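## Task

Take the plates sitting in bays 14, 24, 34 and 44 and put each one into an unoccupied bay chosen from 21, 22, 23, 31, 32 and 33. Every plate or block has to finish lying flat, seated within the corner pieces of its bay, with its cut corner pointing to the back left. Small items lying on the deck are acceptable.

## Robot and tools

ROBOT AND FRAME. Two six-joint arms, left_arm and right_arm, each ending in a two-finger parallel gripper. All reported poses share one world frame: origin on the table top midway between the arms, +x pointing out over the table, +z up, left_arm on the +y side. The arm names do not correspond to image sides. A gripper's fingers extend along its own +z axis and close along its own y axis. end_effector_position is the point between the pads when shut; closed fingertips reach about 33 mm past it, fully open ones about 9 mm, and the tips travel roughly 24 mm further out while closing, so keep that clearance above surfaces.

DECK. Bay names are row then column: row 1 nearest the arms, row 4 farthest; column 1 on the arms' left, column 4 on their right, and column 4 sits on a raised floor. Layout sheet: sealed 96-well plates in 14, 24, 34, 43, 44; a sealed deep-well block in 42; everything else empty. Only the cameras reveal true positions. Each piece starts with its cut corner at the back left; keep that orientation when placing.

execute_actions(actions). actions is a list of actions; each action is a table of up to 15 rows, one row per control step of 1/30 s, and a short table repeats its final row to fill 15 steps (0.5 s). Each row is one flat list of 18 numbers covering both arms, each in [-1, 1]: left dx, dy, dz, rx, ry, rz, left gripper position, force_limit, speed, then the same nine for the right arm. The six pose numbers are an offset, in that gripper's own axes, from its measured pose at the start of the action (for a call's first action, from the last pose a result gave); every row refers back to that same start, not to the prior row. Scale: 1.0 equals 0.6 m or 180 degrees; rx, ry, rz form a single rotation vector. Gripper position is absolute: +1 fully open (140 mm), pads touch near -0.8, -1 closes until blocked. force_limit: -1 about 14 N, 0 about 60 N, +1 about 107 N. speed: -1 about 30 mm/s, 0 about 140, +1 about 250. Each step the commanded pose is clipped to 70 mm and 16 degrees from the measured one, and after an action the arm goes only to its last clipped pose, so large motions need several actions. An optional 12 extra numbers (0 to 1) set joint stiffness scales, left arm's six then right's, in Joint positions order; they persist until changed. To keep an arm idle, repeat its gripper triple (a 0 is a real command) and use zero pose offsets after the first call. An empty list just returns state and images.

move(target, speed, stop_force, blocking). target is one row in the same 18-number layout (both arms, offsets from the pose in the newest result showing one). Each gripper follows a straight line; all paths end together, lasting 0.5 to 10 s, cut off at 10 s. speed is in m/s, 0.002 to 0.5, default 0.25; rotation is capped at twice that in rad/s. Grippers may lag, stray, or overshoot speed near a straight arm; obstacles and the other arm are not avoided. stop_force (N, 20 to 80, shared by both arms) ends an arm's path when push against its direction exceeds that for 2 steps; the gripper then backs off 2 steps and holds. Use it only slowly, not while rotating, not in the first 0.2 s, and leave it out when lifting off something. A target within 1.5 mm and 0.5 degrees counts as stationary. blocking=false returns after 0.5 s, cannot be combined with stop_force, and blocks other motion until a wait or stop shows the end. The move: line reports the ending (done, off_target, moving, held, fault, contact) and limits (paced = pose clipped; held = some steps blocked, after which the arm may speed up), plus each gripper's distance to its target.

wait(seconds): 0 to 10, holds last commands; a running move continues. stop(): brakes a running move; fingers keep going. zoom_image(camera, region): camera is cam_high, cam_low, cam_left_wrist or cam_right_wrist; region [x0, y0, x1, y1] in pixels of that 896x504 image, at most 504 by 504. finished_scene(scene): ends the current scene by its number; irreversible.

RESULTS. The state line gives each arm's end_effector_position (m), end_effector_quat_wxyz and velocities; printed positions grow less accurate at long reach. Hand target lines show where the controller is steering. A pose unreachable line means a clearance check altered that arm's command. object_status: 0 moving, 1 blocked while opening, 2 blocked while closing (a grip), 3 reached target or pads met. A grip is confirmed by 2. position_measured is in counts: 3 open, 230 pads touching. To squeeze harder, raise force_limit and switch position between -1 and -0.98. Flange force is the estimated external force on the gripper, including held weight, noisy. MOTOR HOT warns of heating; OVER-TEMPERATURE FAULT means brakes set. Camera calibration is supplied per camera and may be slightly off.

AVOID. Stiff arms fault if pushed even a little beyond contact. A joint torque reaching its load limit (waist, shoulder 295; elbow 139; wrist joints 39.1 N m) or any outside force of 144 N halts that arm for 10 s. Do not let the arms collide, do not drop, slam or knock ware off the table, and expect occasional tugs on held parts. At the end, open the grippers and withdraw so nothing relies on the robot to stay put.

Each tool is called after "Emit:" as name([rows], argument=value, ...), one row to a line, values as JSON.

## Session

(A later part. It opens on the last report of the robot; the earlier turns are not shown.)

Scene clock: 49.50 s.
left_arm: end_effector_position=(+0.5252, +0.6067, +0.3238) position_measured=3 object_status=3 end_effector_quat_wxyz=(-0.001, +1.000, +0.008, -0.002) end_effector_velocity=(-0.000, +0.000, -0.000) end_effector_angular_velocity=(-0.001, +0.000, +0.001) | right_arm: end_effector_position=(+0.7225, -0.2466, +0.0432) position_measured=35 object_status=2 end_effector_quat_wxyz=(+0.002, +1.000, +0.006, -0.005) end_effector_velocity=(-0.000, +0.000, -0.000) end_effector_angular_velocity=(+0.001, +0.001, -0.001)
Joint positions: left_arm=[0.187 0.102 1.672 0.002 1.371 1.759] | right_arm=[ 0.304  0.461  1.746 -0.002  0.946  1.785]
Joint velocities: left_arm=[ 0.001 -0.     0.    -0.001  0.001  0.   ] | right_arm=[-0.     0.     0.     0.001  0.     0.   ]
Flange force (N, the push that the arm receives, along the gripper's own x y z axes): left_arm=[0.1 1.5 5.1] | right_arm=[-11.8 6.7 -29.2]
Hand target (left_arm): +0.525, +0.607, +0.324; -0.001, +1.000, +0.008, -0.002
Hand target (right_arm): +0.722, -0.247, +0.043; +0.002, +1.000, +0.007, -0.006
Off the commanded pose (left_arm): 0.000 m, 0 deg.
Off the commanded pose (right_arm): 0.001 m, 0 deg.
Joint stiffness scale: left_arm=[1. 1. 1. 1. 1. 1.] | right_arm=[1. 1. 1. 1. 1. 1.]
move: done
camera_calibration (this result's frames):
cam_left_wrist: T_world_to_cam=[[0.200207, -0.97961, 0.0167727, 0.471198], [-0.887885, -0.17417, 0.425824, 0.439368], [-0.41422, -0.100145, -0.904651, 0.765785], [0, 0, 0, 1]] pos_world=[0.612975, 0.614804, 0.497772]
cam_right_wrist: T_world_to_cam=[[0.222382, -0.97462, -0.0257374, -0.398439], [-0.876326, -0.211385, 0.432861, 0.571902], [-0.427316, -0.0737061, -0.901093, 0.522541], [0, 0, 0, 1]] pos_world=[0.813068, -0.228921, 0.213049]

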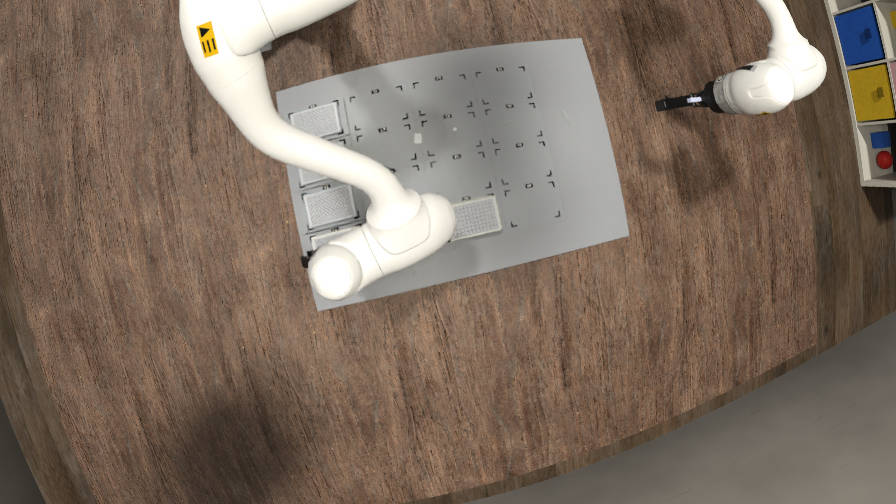

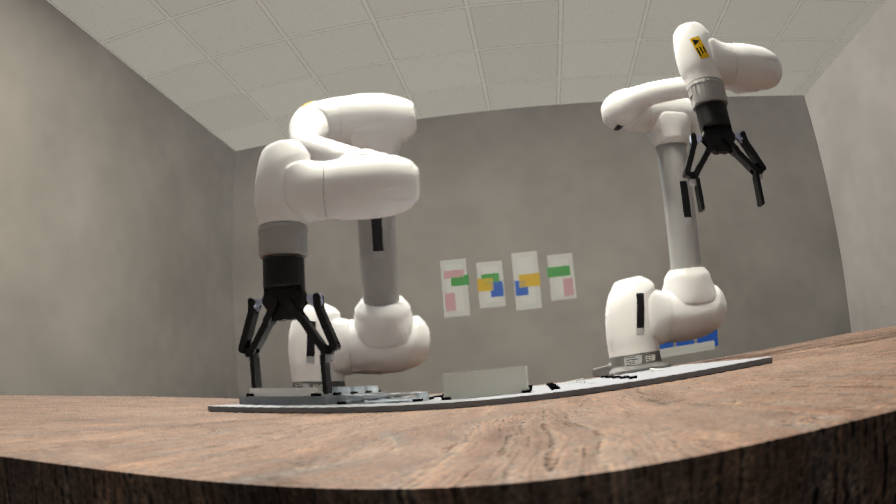

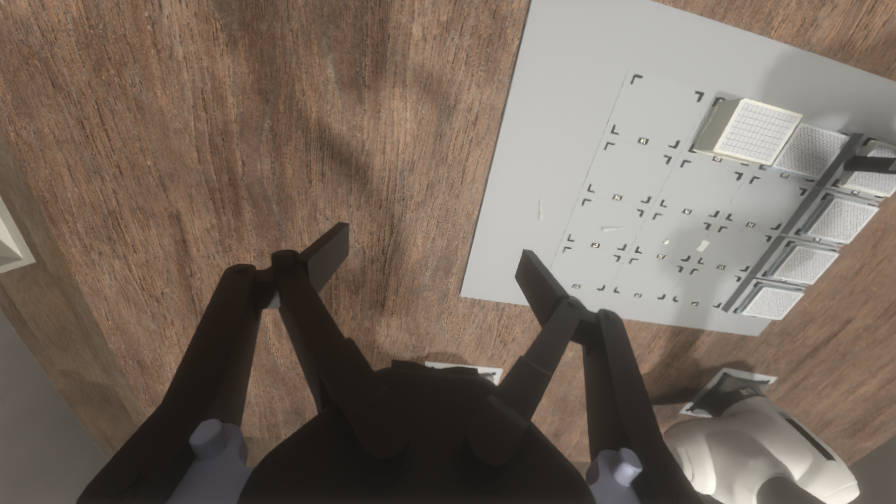

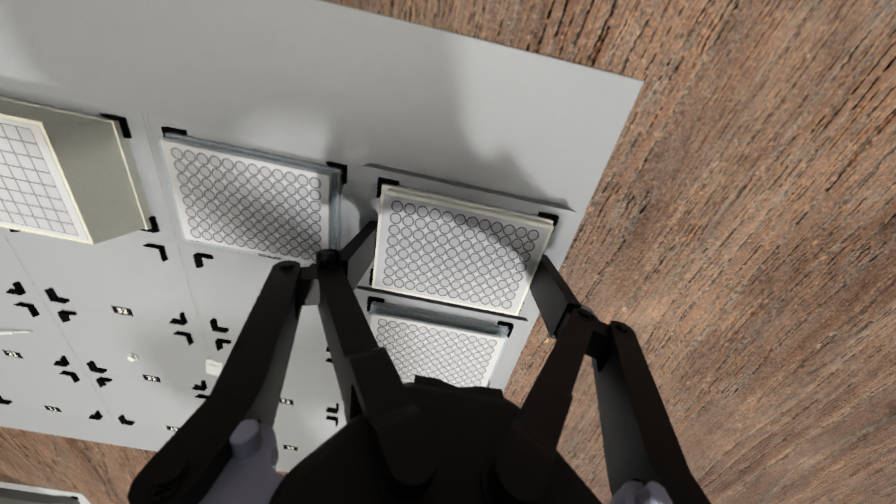

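Emit:
move(target=[0,0,0,0,0,0,1,0,0,0,0,-0.08,0,0,0,-1,0,-0.7], speed=0.08)

Emit:
zoom_image(camera="cam_low", region=[220, 320, 380, 420])

Scene clock: 53.37 s.
left_arm: end_effector_position=(+0.5252, +0.6067, +0.3238) position_measured=3 object_status=3 end_effector_quat_wxyz=(-0.001, +1.000, +0.008, -0.002) end_effector_velocity=(-0.000, +0.000, +0.000) end_effector_angular_velocity=(+0.001, -0.001, +0.000) | right_arm: end_effector_position=(+0.7225, -0.2466, +0.0869) position_measured=37 object_status=2 end_effector_quat_wxyz=(+0.002, +1.000, +0.006, -0.006) end_effector_velocity=(-0.001, +0.000, +0.001) end_effector_angular_velocity=(-0.000, +0.003, -0.000)
Joint positions: left_arm=[0.187 0.102 1.672 0.002 1.371 1.759] | right_arm=[ 0.304  0.421  1.714 -0.002  1.019  1.785]
Joint velocities: left_arm=[ 0.    -0.001  0.     0.001 -0.     0.   ] | right_arm=[ 0.    -0.001 -0.001  0.001  0.005  0.   ]
Flange force (N, the push that the arm receives, along the gripper's own x y z axes): left_arm=[-1.6 2.1 5.4] | right_arm=[2.3 4.9 3.5]
Hand target (left_arm): +0.525, +0.607, +0.324; -0.001, +1.000, +0.008, -0.002
Hand target (right_arm): +0.723, -0.246, +0.091; +0.002, +1.000, +0.006, -0.005
Off the commanded pose (left_arm): 0.000 m, 0 deg.
Off the commanded pose (right_arm): 0.004 m, 0 deg.
Joint stiffness scale: left_arm=[1. 1. 1. 1. 1. 1.] | right_arm=[1. 1. 1. 1. 1. 1.]
move: off_target (right_arm)
camera_calibration (this result's frames):
cam_left_wrist: T_world_to_cam=[[0.200207, -0.97961, 0.0167727, 0.471198], [-0.887885, -0.174169, 0.425824, 0.439368], [-0.41422, -0.100145, -0.904651, 0.765785], [0, 0, 0, 1]] pos_world=[0.612975, 0.614804, 0.497772]
cam_right_wrist: T_world_to_cam=[[0.222249, -0.974652, -0.0256701, -0.397253], [-0.875653, -0.211114, 0.434354, 0.552392], [-0.428763, -0.0740565, -0.900376, 0.562788], [0, 0, 0, 1]] pos_world=[0.813295, -0.228888, 0.25659]

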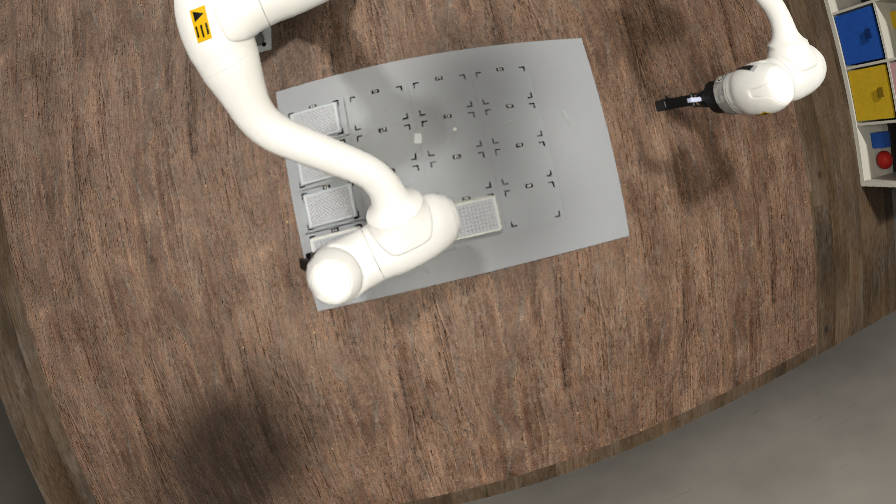

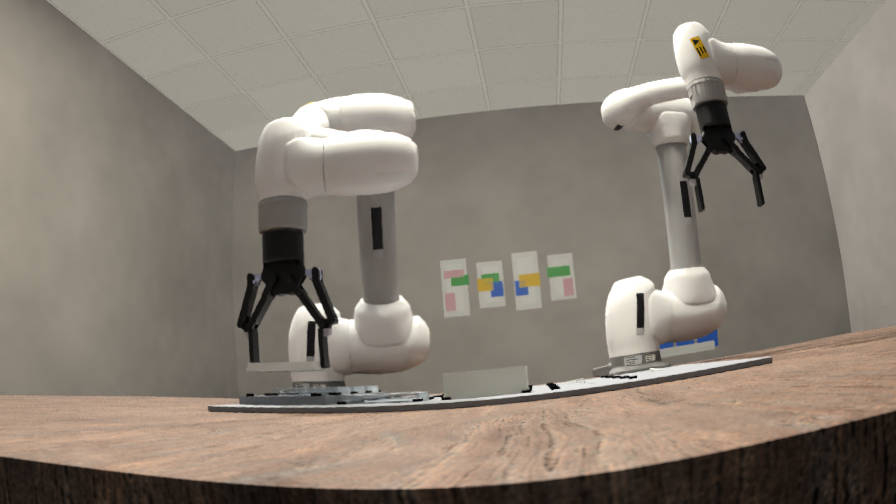

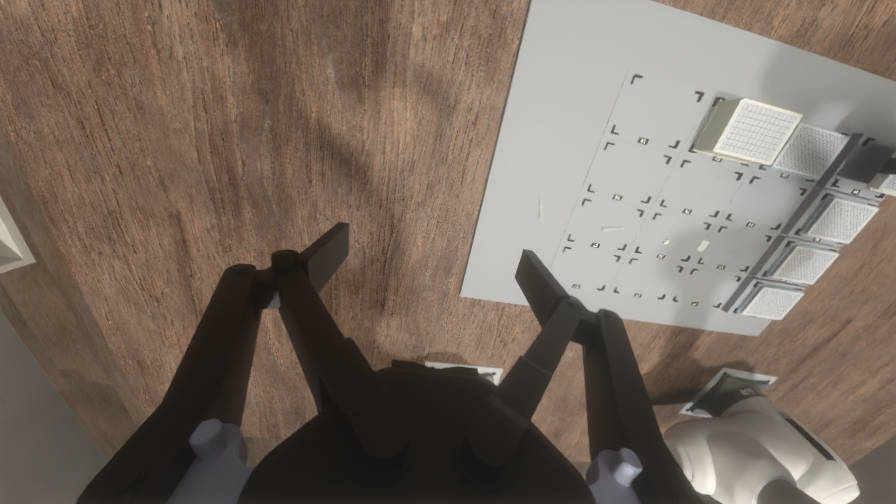

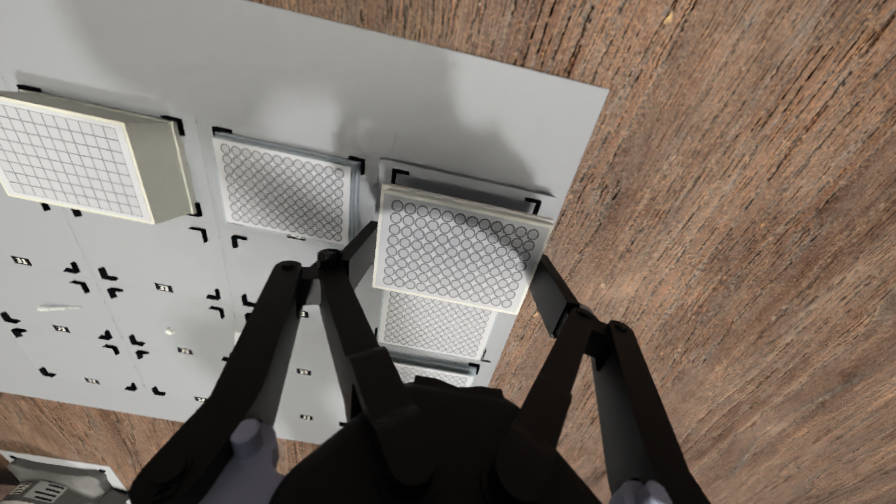

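Region (220, 320, 380, 420) of cam_low's 896x504 image, scaled by 3.150, with more detail than that image has; it fills the top 315 rows of this view, and the rest is white.

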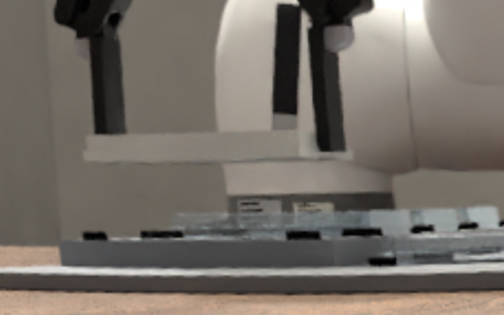

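Emit:
move(target=[0,0,0,0,0,0,1,0,0,-0.180,-0.275,0.022,0,0,0.002,-1,0,-0.7], speed=0.25)

Emit:
zoom_image(camera="cam_right_wrist", region=[320, 130, 620, 340])

Scene clock: 58.67 s.
left_arm: end_effector_position=(+0.5252, +0.6067, +0.3238) position_measured=3 object_status=3 end_effector_quat_wxyz=(-0.001, +1.000, +0.008, -0.002) end_effector_velocity=(+0.000, +0.000, -0.001) end_effector_angular_velocity=(-0.001, +0.000, +0.001) | right_arm: end_effector_position=(+0.6136, -0.0836, +0.0742) position_measured=37 object_status=2 end_effector_quat_wxyz=(+0.003, +1.000, +0.007, -0.008) end_effector_velocity=(-0.001, +0.002, -0.000) end_effector_angular_velocity=(-0.001, -0.001, -0.002)
Joint positions: left_arm=[0.187 0.102 1.672 0.002 1.371 1.759] | right_arm=[0.574 0.386 1.794 0.002 0.978 2.052]
Joint velocities: left_arm=[ 0.001  0.001 -0.    -0.001 -0.    -0.   ] | right_arm=[ 0.003  0.     0.    -0.001 -0.001  0.006]
Flange force (N, the push that the arm receives, along the gripper's own x y z axes): left_arm=[-0.5 0.9 5.4] | right_arm=[1.0 3.1 3.1]
Hand target (left_arm): +0.525, +0.607, +0.324; -0.001, +1.000, +0.008, -0.002
Hand target (right_arm): +0.613, -0.083, +0.075; +0.002, +1.000, +0.003, -0.006
Off the commanded pose (left_arm): 0.000 m, 0 deg.
Off the commanded pose (right_arm): 0.001 m, 0 deg.
Joint stiffness scale: left_arm=[1. 1. 1. 1. 1. 1.] | right_arm=[1. 1. 1. 1. 1. 1.]
move: done
camera_calibration (this result's frames):
cam_left_wrist: T_world_to_cam=[[0.200207, -0.97961, 0.0167727, 0.471198], [-0.887885, -0.17417, 0.425824, 0.439368], [-0.41422, -0.100145, -0.904651, 0.765785], [0, 0, 0, 1]] pos_world=[0.612975, 0.614804, 0.497772]
cam_right_wrist: T_world_to_cam=[[0.222955, -0.974529, -0.0241646, -0.215025], [-0.873921, -0.210798, 0.43798, 0.495643], [-0.431919, -0.076532, -0.89866, 0.518357], [0, 0, 0, 1]] pos_world=[0.704981, -0.0653967, 0.243549]

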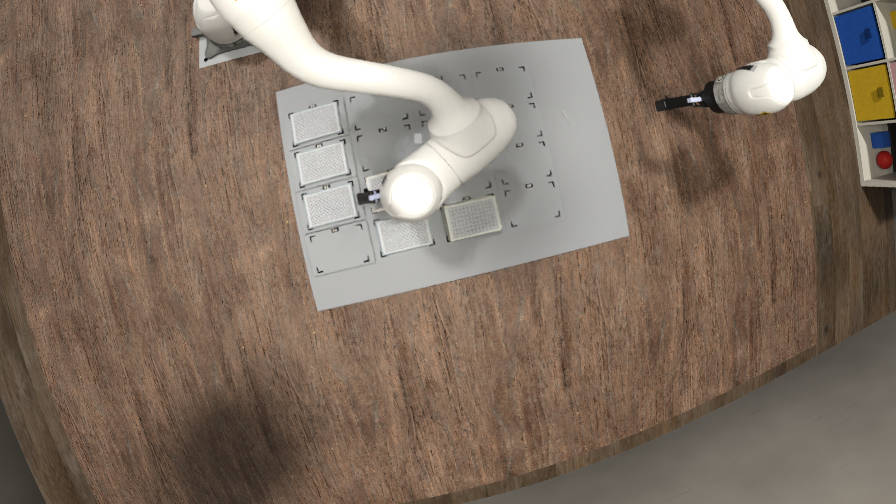

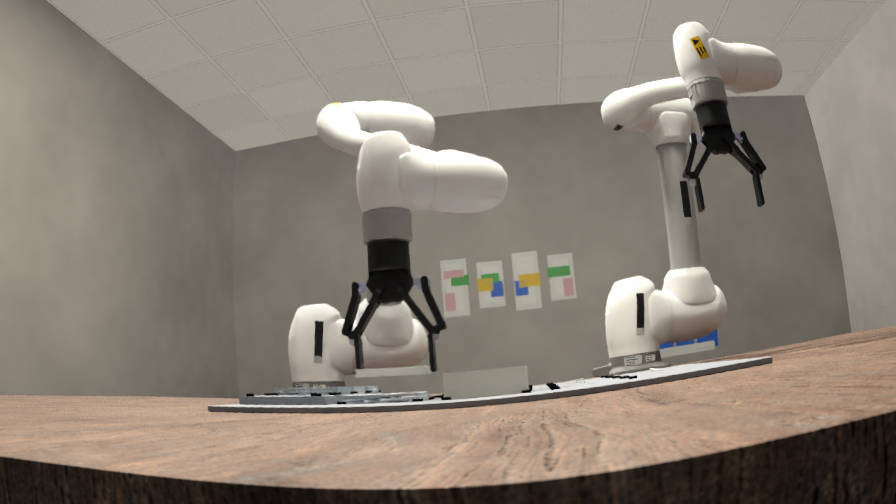

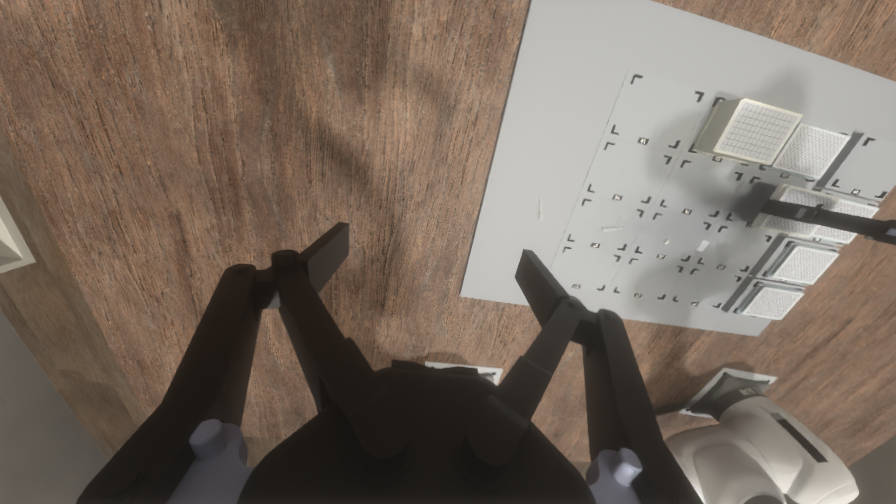

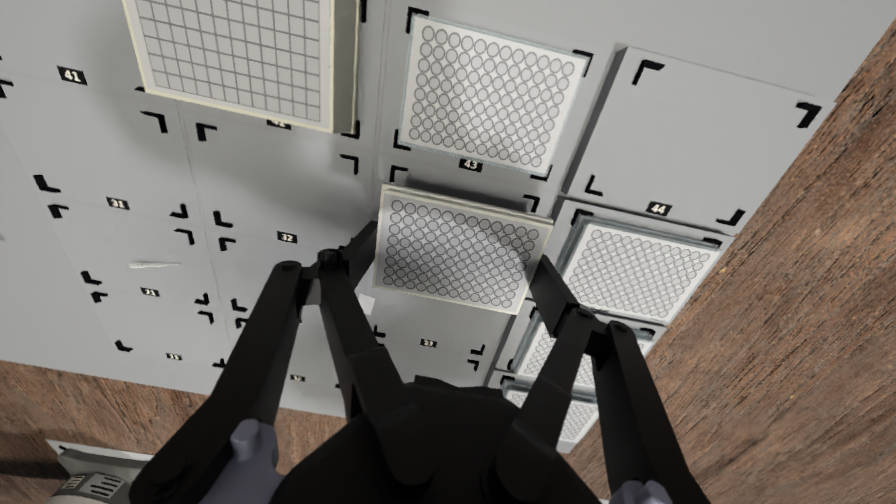

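Region (320, 130, 620, 340) of cam_right_wrist's 896x504 image, scaled by 1.680, with more detail than that image has; it fills the top 353 rows of this view, and the rest is white.

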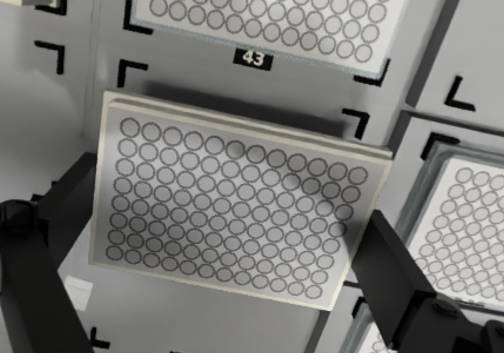

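Emit:
move(target=[0,0,0,0,0,0,1,0,0,0.006,-0.004,0.063,0,0.003,0.002,-1,0,-0.7], speed=0.06)

Emit:
zoom_image(camera="cam_right_wrist", region=[320, 130, 620, 340])

Emit:
zoom_image(camera="cam_low", region=[330, 340, 490, 420])

Scene clock: 67.37 s.
left_arm: end_effector_position=(+0.5252, +0.6067, +0.3238) position_measured=3 object_status=3 end_effector_quat_wxyz=(-0.001, +1.000, +0.008, -0.002) end_effector_velocity=(+0.000, -0.000, -0.000) end_effector_angular_velocity=(+0.000, +0.000, -0.000) | right_arm: end_effector_position=(+0.6174, -0.0811, +0.0405) position_measured=37 object_status=2 end_effector_quat_wxyz=(+0.002, +1.000, +0.006, -0.003) end_effector_velocity=(+0.001, -0.000, -0.002) end_effector_angular_velocity=(+0.000, -0.002, -0.001)
Joint positions: left_arm=[0.187 0.102 1.672 0.002 1.371 1.759] | right_arm=[ 0.576  0.422  1.815 -0.     0.912  2.057]
Joint velocities: left_arm=[-0.     0.     0.     0.    -0.001 -0.   ] | right_arm=[-0.     0.002  0.001 -0.001 -0.005  0.002]
Flange force (N, the push that the arm receives, along the gripper's own x y z axes): left_arm=[-1.2 1.0 5.2] | right_arm=[6.6 6.3 5.1]
Hand target (left_arm): +0.525, +0.607, +0.324; -0.001, +1.000, +0.008, -0.002
Hand target (right_arm): +0.616, -0.081, +0.036; +0.003, +1.000, +0.004, -0.003
Off the commanded pose (left_arm): 0.000 m, 0 deg.
Off the commanded pose (right_arm): 0.004 m, 0 deg.
Joint stiffness scale: left_arm=[1. 1. 1. 1. 1. 1.] | right_arm=[1. 1. 1. 1. 1. 1.]
move: off_target (right_arm)
camera_calibration (this result's frames):
cam_left_wrist: T_world_to_cam=[[0.200207, -0.97961, 0.0167727, 0.471198], [-0.887884, -0.17417, 0.425824, 0.439368], [-0.41422, -0.100145, -0.904651, 0.765785], [0, 0, 0, 1]] pos_world=[0.612975, 0.614804, 0.497772]
cam_right_wrist: T_world_to_cam=[[0.221556, -0.97483, -0.0248974, -0.213418], [-0.878474, -0.21061, 0.428867, 0.517535], [-0.423316, -0.0731463, -0.903024, 0.485021], [0, 0, 0, 1]] pos_world=[0.707242, -0.0635706, 0.210719]

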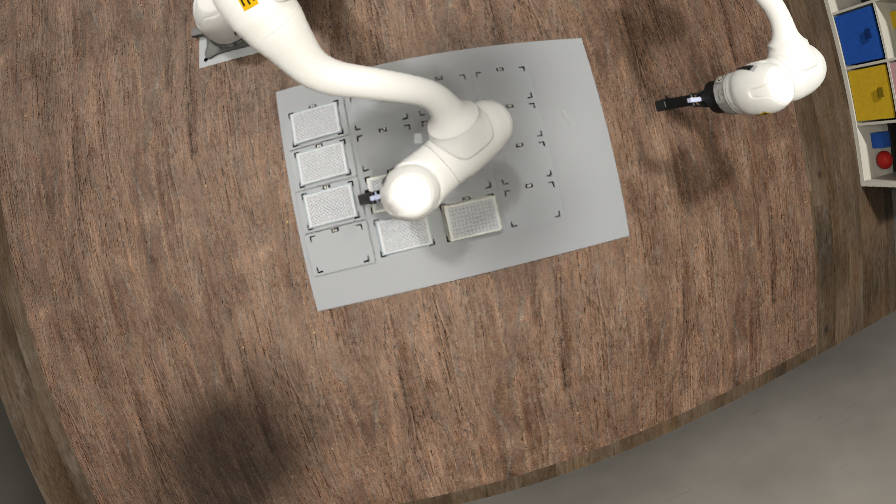

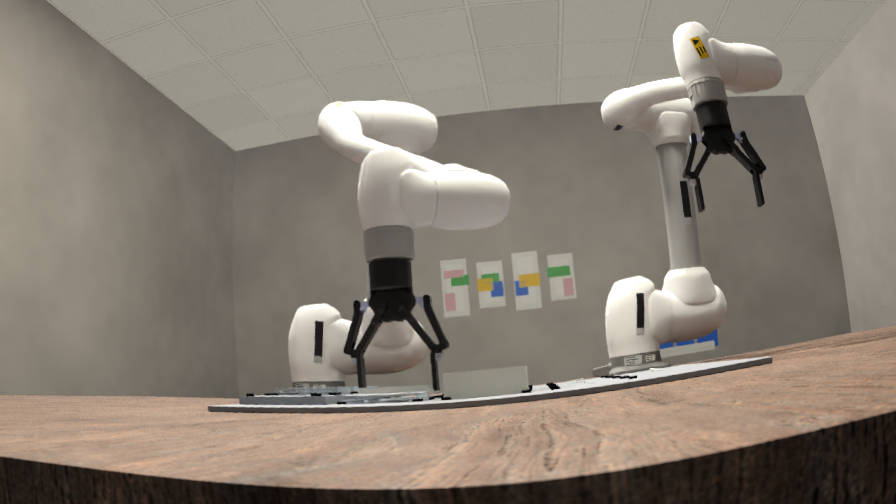

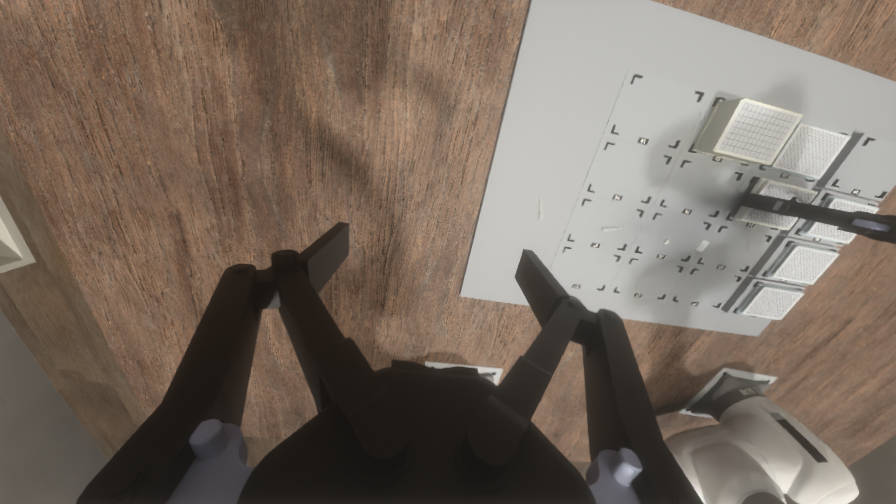

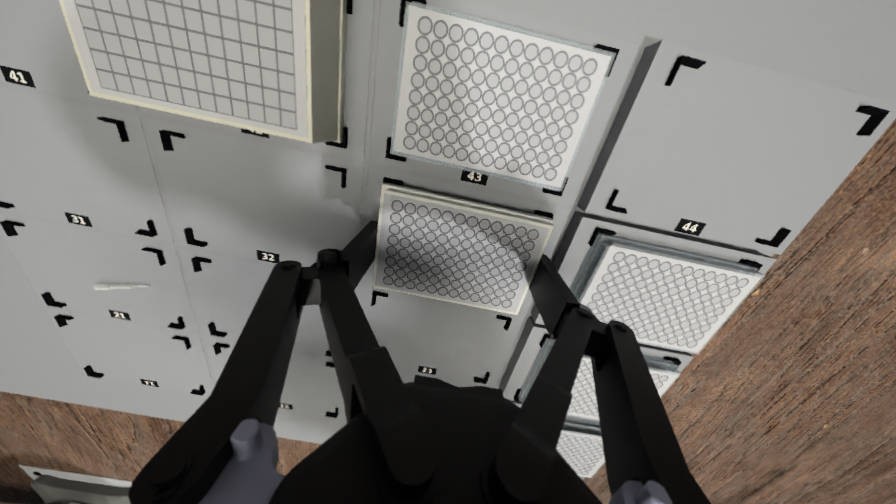

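Region (320, 130, 620, 340) of cam_right_wrist's 896x504 image, scaled by 1.680, with more detail than that image has; it fills the top 353 rows of this view, and the rest is white.

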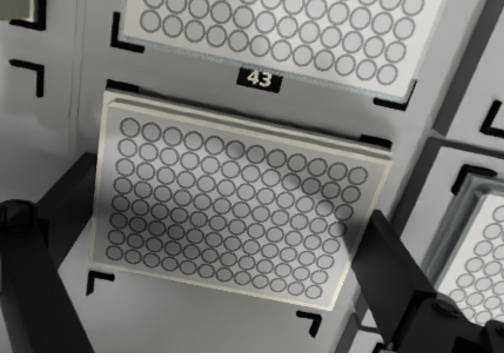

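Region (330, 340, 490, 420) of cam_low's 896x504 image, scaled by 3.150, with more detail than that image has.

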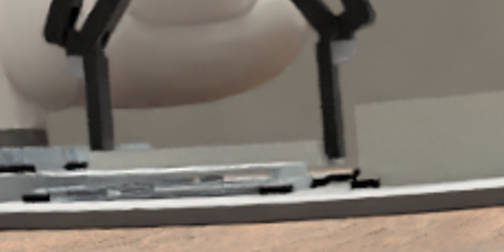

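Emit:
move(target=[0,0,0,0,0,0,1,0,0,-0.006,0.002,0.015,0,-0.001,0,-1,0,-0.7], speed=0.02)

Emit:
zoom_image(camera="cam_right_wrist", region=[320, 130, 620, 340])

Scene clock: 73.83 s.
left_arm: end_effector_position=(+0.5252, +0.6067, +0.3238) position_measured=3 object_status=3 end_effector_quat_wxyz=(-0.001, +1.000, +0.008, -0.002) end_effector_velocity=(+0.000, -0.001, -0.000) end_effector_angular_velocity=(-0.001, +0.001, -0.000) | right_arm: end_effector_position=(+0.6151, -0.0824, +0.0356) position_measured=37 object_status=2 end_effector_quat_wxyz=(+0.002, +1.000, +0.006, -0.003) end_effector_velocity=(-0.000, +0.000, -0.001) end_effector_angular_velocity=(+0.001, -0.001, -0.000)
Joint positions: left_arm=[0.187 0.102 1.672 0.002 1.371 1.759] | right_arm=[ 0.576  0.423  1.823 -0.     0.903  2.057]
Joint velocities: left_arm=[-0.001  0.     0.    -0.001  0.    -0.   ] | right_arm=[ 0.     0.001  0.001  0.    -0.003  0.   ]
Flange force (N, the push that the arm receives, along the gripper's own x y z axes): left_arm=[0.4 2.0 5.8] | right_arm=[4.8 4.7 4.6]
Hand target (left_arm): +0.525, +0.607, +0.324; -0.001, +1.000, +0.008, -0.002
Hand target (right_arm): +0.614, -0.082, +0.032; +0.002, +1.000, +0.006, -0.005
Off the commanded pose (left_arm): 0.000 m, 0 deg.
Off the commanded pose (right_arm): 0.004 m, 0 deg.
Joint stiffness scale: left_arm=[1. 1. 1. 1. 1. 1.] | right_arm=[1. 1. 1. 1. 1. 1.]
move: off_target (right_arm)
camera_calibration (this result's frames):
cam_left_wrist: T_world_to_cam=[[0.200207, -0.97961, 0.0167727, 0.471198], [-0.887884, -0.17417, 0.425824, 0.439368], [-0.41422, -0.100145, -0.904651, 0.765785], [0, 0, 0, 1]] pos_world=[0.612975, 0.614804, 0.497772]
cam_right_wrist: T_world_to_cam=[[0.221464, -0.974857, -0.0246255, -0.214202], [-0.878158, -0.21035, 0.429642, 0.517103], [-0.42402, -0.0735253, -0.902663, 0.479924], [0, 0, 0, 1]] pos_world=[0.705033, -0.0647573, 0.205766]

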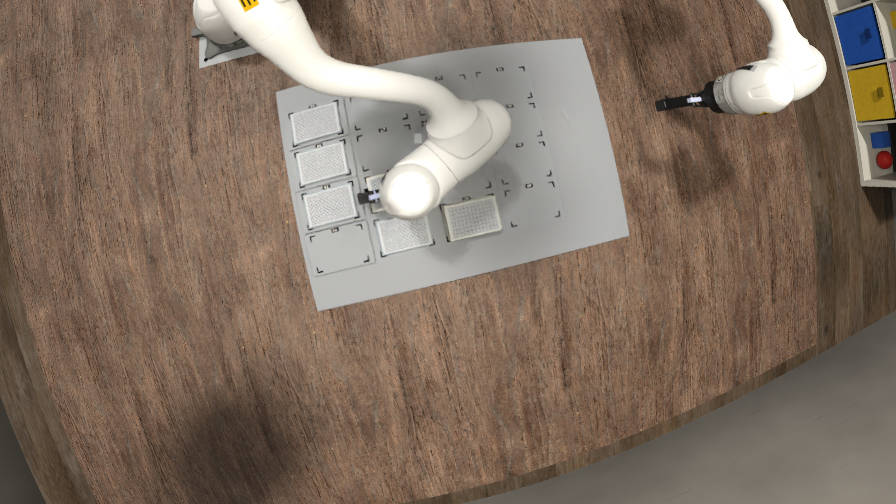

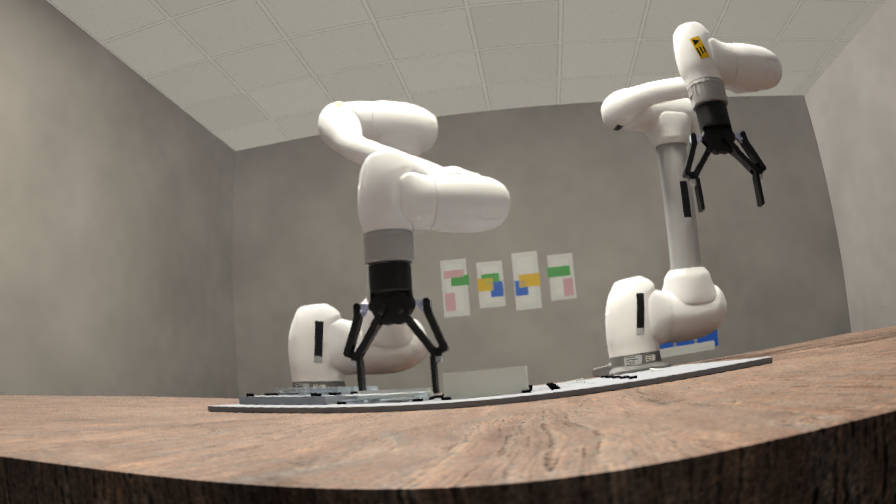

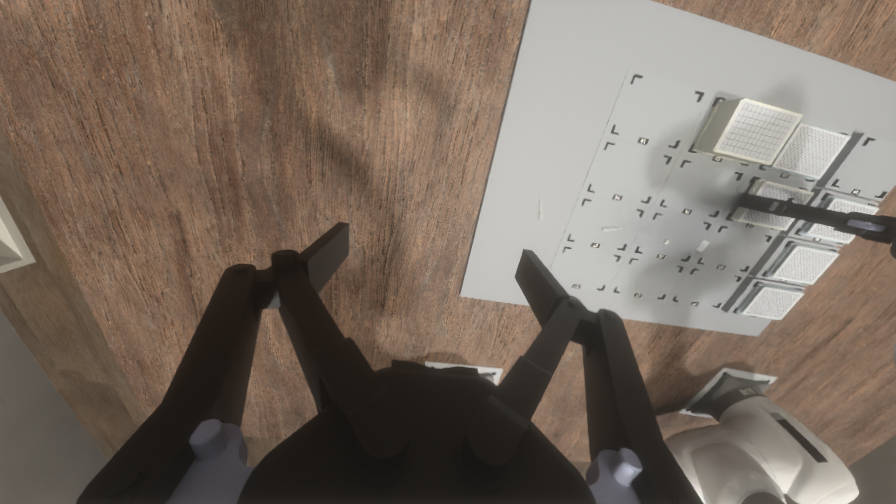

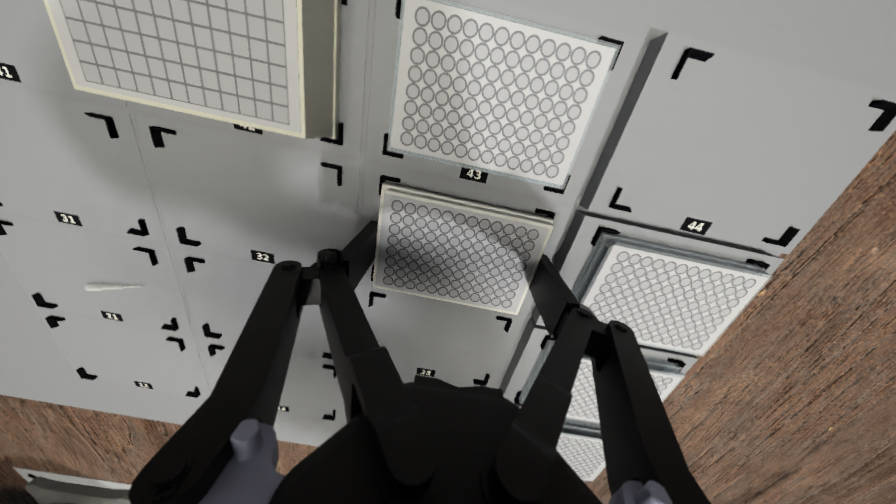

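Region (320, 130, 620, 340) of cam_right_wrist's 896x504 image, scaled by 1.680, with more detail than that image has; it fills the top 353 rows of this view, and the rest is white.

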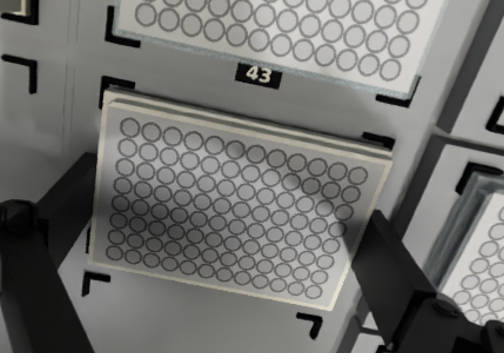

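Emit:
move(target=[0,0,0,0,0,0,1,0,0,-0.0015,-0.001,0.021,0,-0.001,0,-1,0,-0.7], speed=0.01, stop_force=20)

Emit:
zoom_image(camera="cam_right_wrist", region=[320, 130, 620, 340])

Scene clock: 79.40 s.
left_arm: end_effector_position=(+0.5252, +0.6067, +0.3238) position_measured=3 object_status=3 end_effector_quat_wxyz=(-0.001, +1.000, +0.008, -0.002) end_effector_velocity=(+0.000, -0.001, -0.001) end_effector_angular_velocity=(-0.003, +0.001, +0.001) | right_arm: end_effector_position=(+0.6158, -0.0820, +0.0292) position_measured=37 object_status=2 end_effector_quat_wxyz=(+0.002, +1.000, +0.006, -0.003) end_effector_velocity=(+0.000, +0.000, -0.000) end_effector_angular_velocity=(+0.000, -0.000, +0.000)
Joint positions: left_arm=[0.187 0.102 1.672 0.002 1.371 1.759] | right_arm=[ 0.576  0.431  1.825 -0.     0.893  2.057]
Joint velocities: left_arm=[ 0.     0.001 -0.    -0.002  0.001  0.   ] | right_arm=[ 0.  0. -0. -0. -0. -0.]
Flange force (N, the push that the arm receives, along the gripper's own x y z axes): left_arm=[-0.2 1.6 5.7] | right_arm=[-1.7 9.5 -15.6]
Hand target (left_arm): +0.525, +0.607, +0.324; -0.001, +1.000, +0.008, -0.002
Hand target (right_arm): +0.614, -0.082, +0.023; +0.002, +1.000, +0.006, -0.005
Off the commanded pose (left_arm): 0.000 m, 0 deg.
Off the commanded pose (right_arm): 0.006 m, 0 deg.
Joint stiffness scale: left_arm=[1. 1. 1. 1. 1. 1.] | right_arm=[1. 1. 1. 1. 1. 1.]
move: off_target (right_arm)
camera_calibration (this result's frames):
cam_left_wrist: T_world_to_cam=[[0.200207, -0.97961, 0.0167727, 0.471198], [-0.887884, -0.17417, 0.425824, 0.439368], [-0.41422, -0.100145, -0.904651, 0.765785], [0, 0, 0, 1]] pos_world=[0.612975, 0.614804, 0.497772]
cam_right_wrist: T_world_to_cam=[[0.221463, -0.974859, -0.0245757, -0.214158], [-0.878084, -0.210313, 0.42981, 0.520445], [-0.424173, -0.0736075, -0.902585, 0.474547], [0, 0, 0, 1]] pos_world=[0.705712, -0.0643873, 0.199363]

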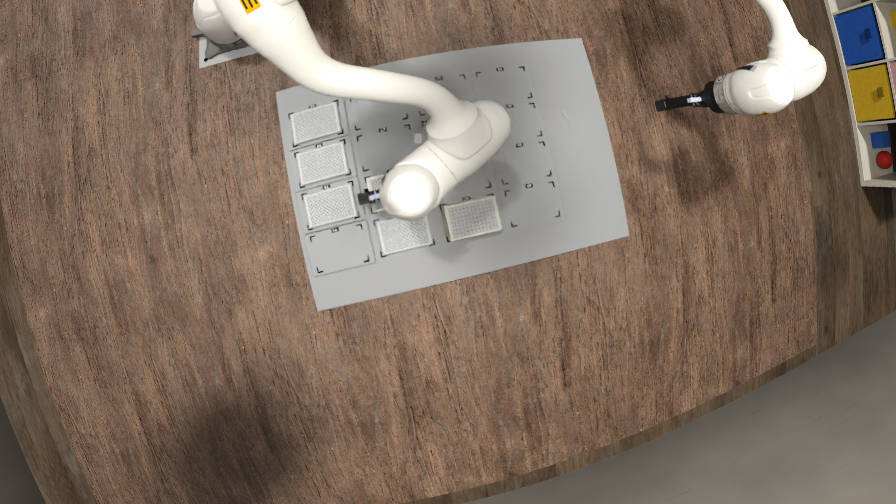

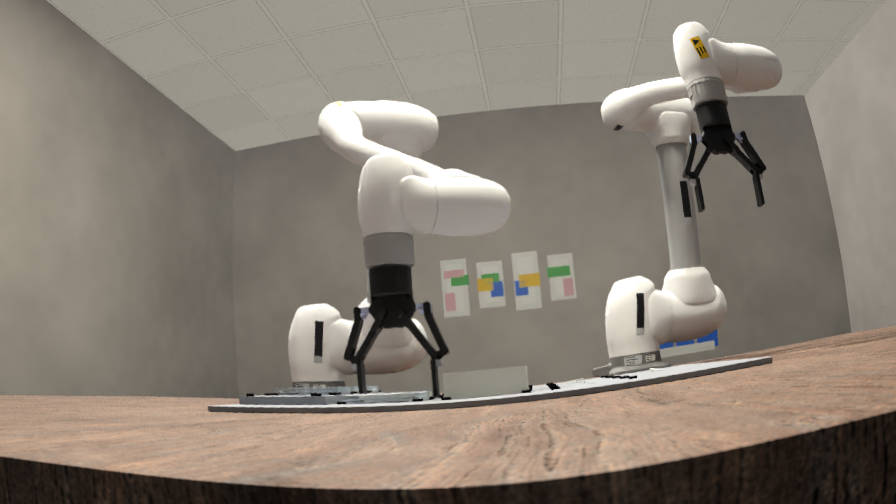

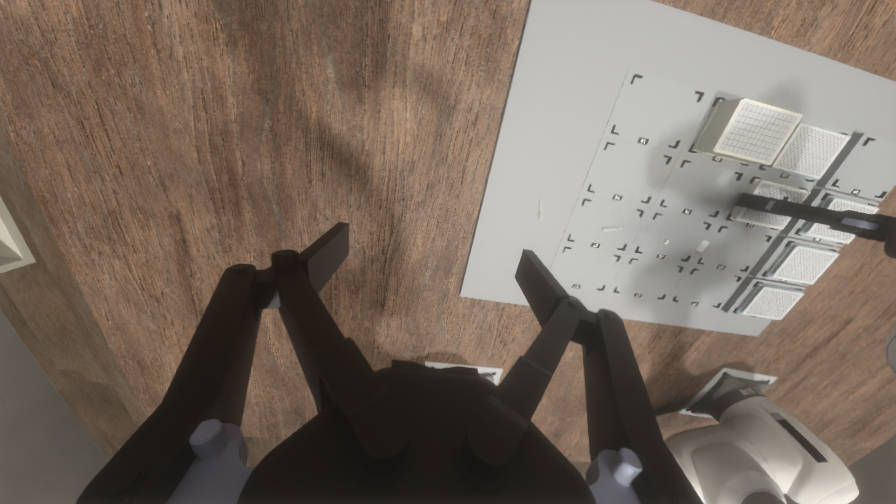

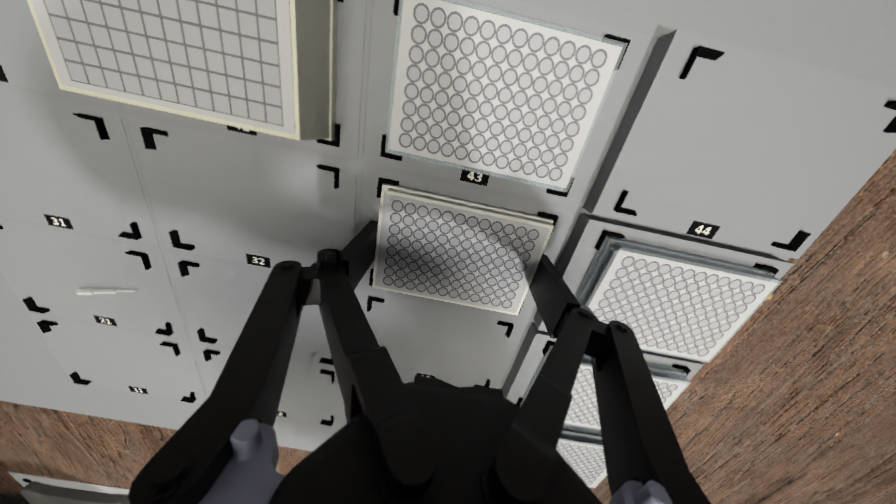

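Region (320, 130, 620, 340) of cam_right_wrist's 896x504 image, scaled by 1.680, with more detail than that image has; it fills the top 353 rows of this view, and the rest is white.

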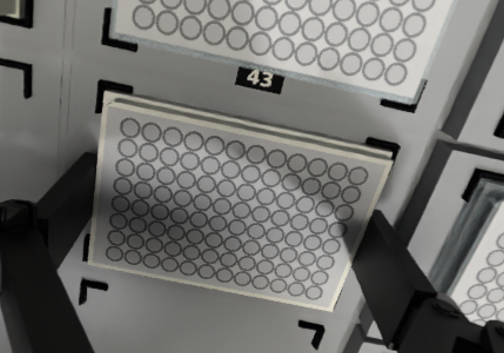

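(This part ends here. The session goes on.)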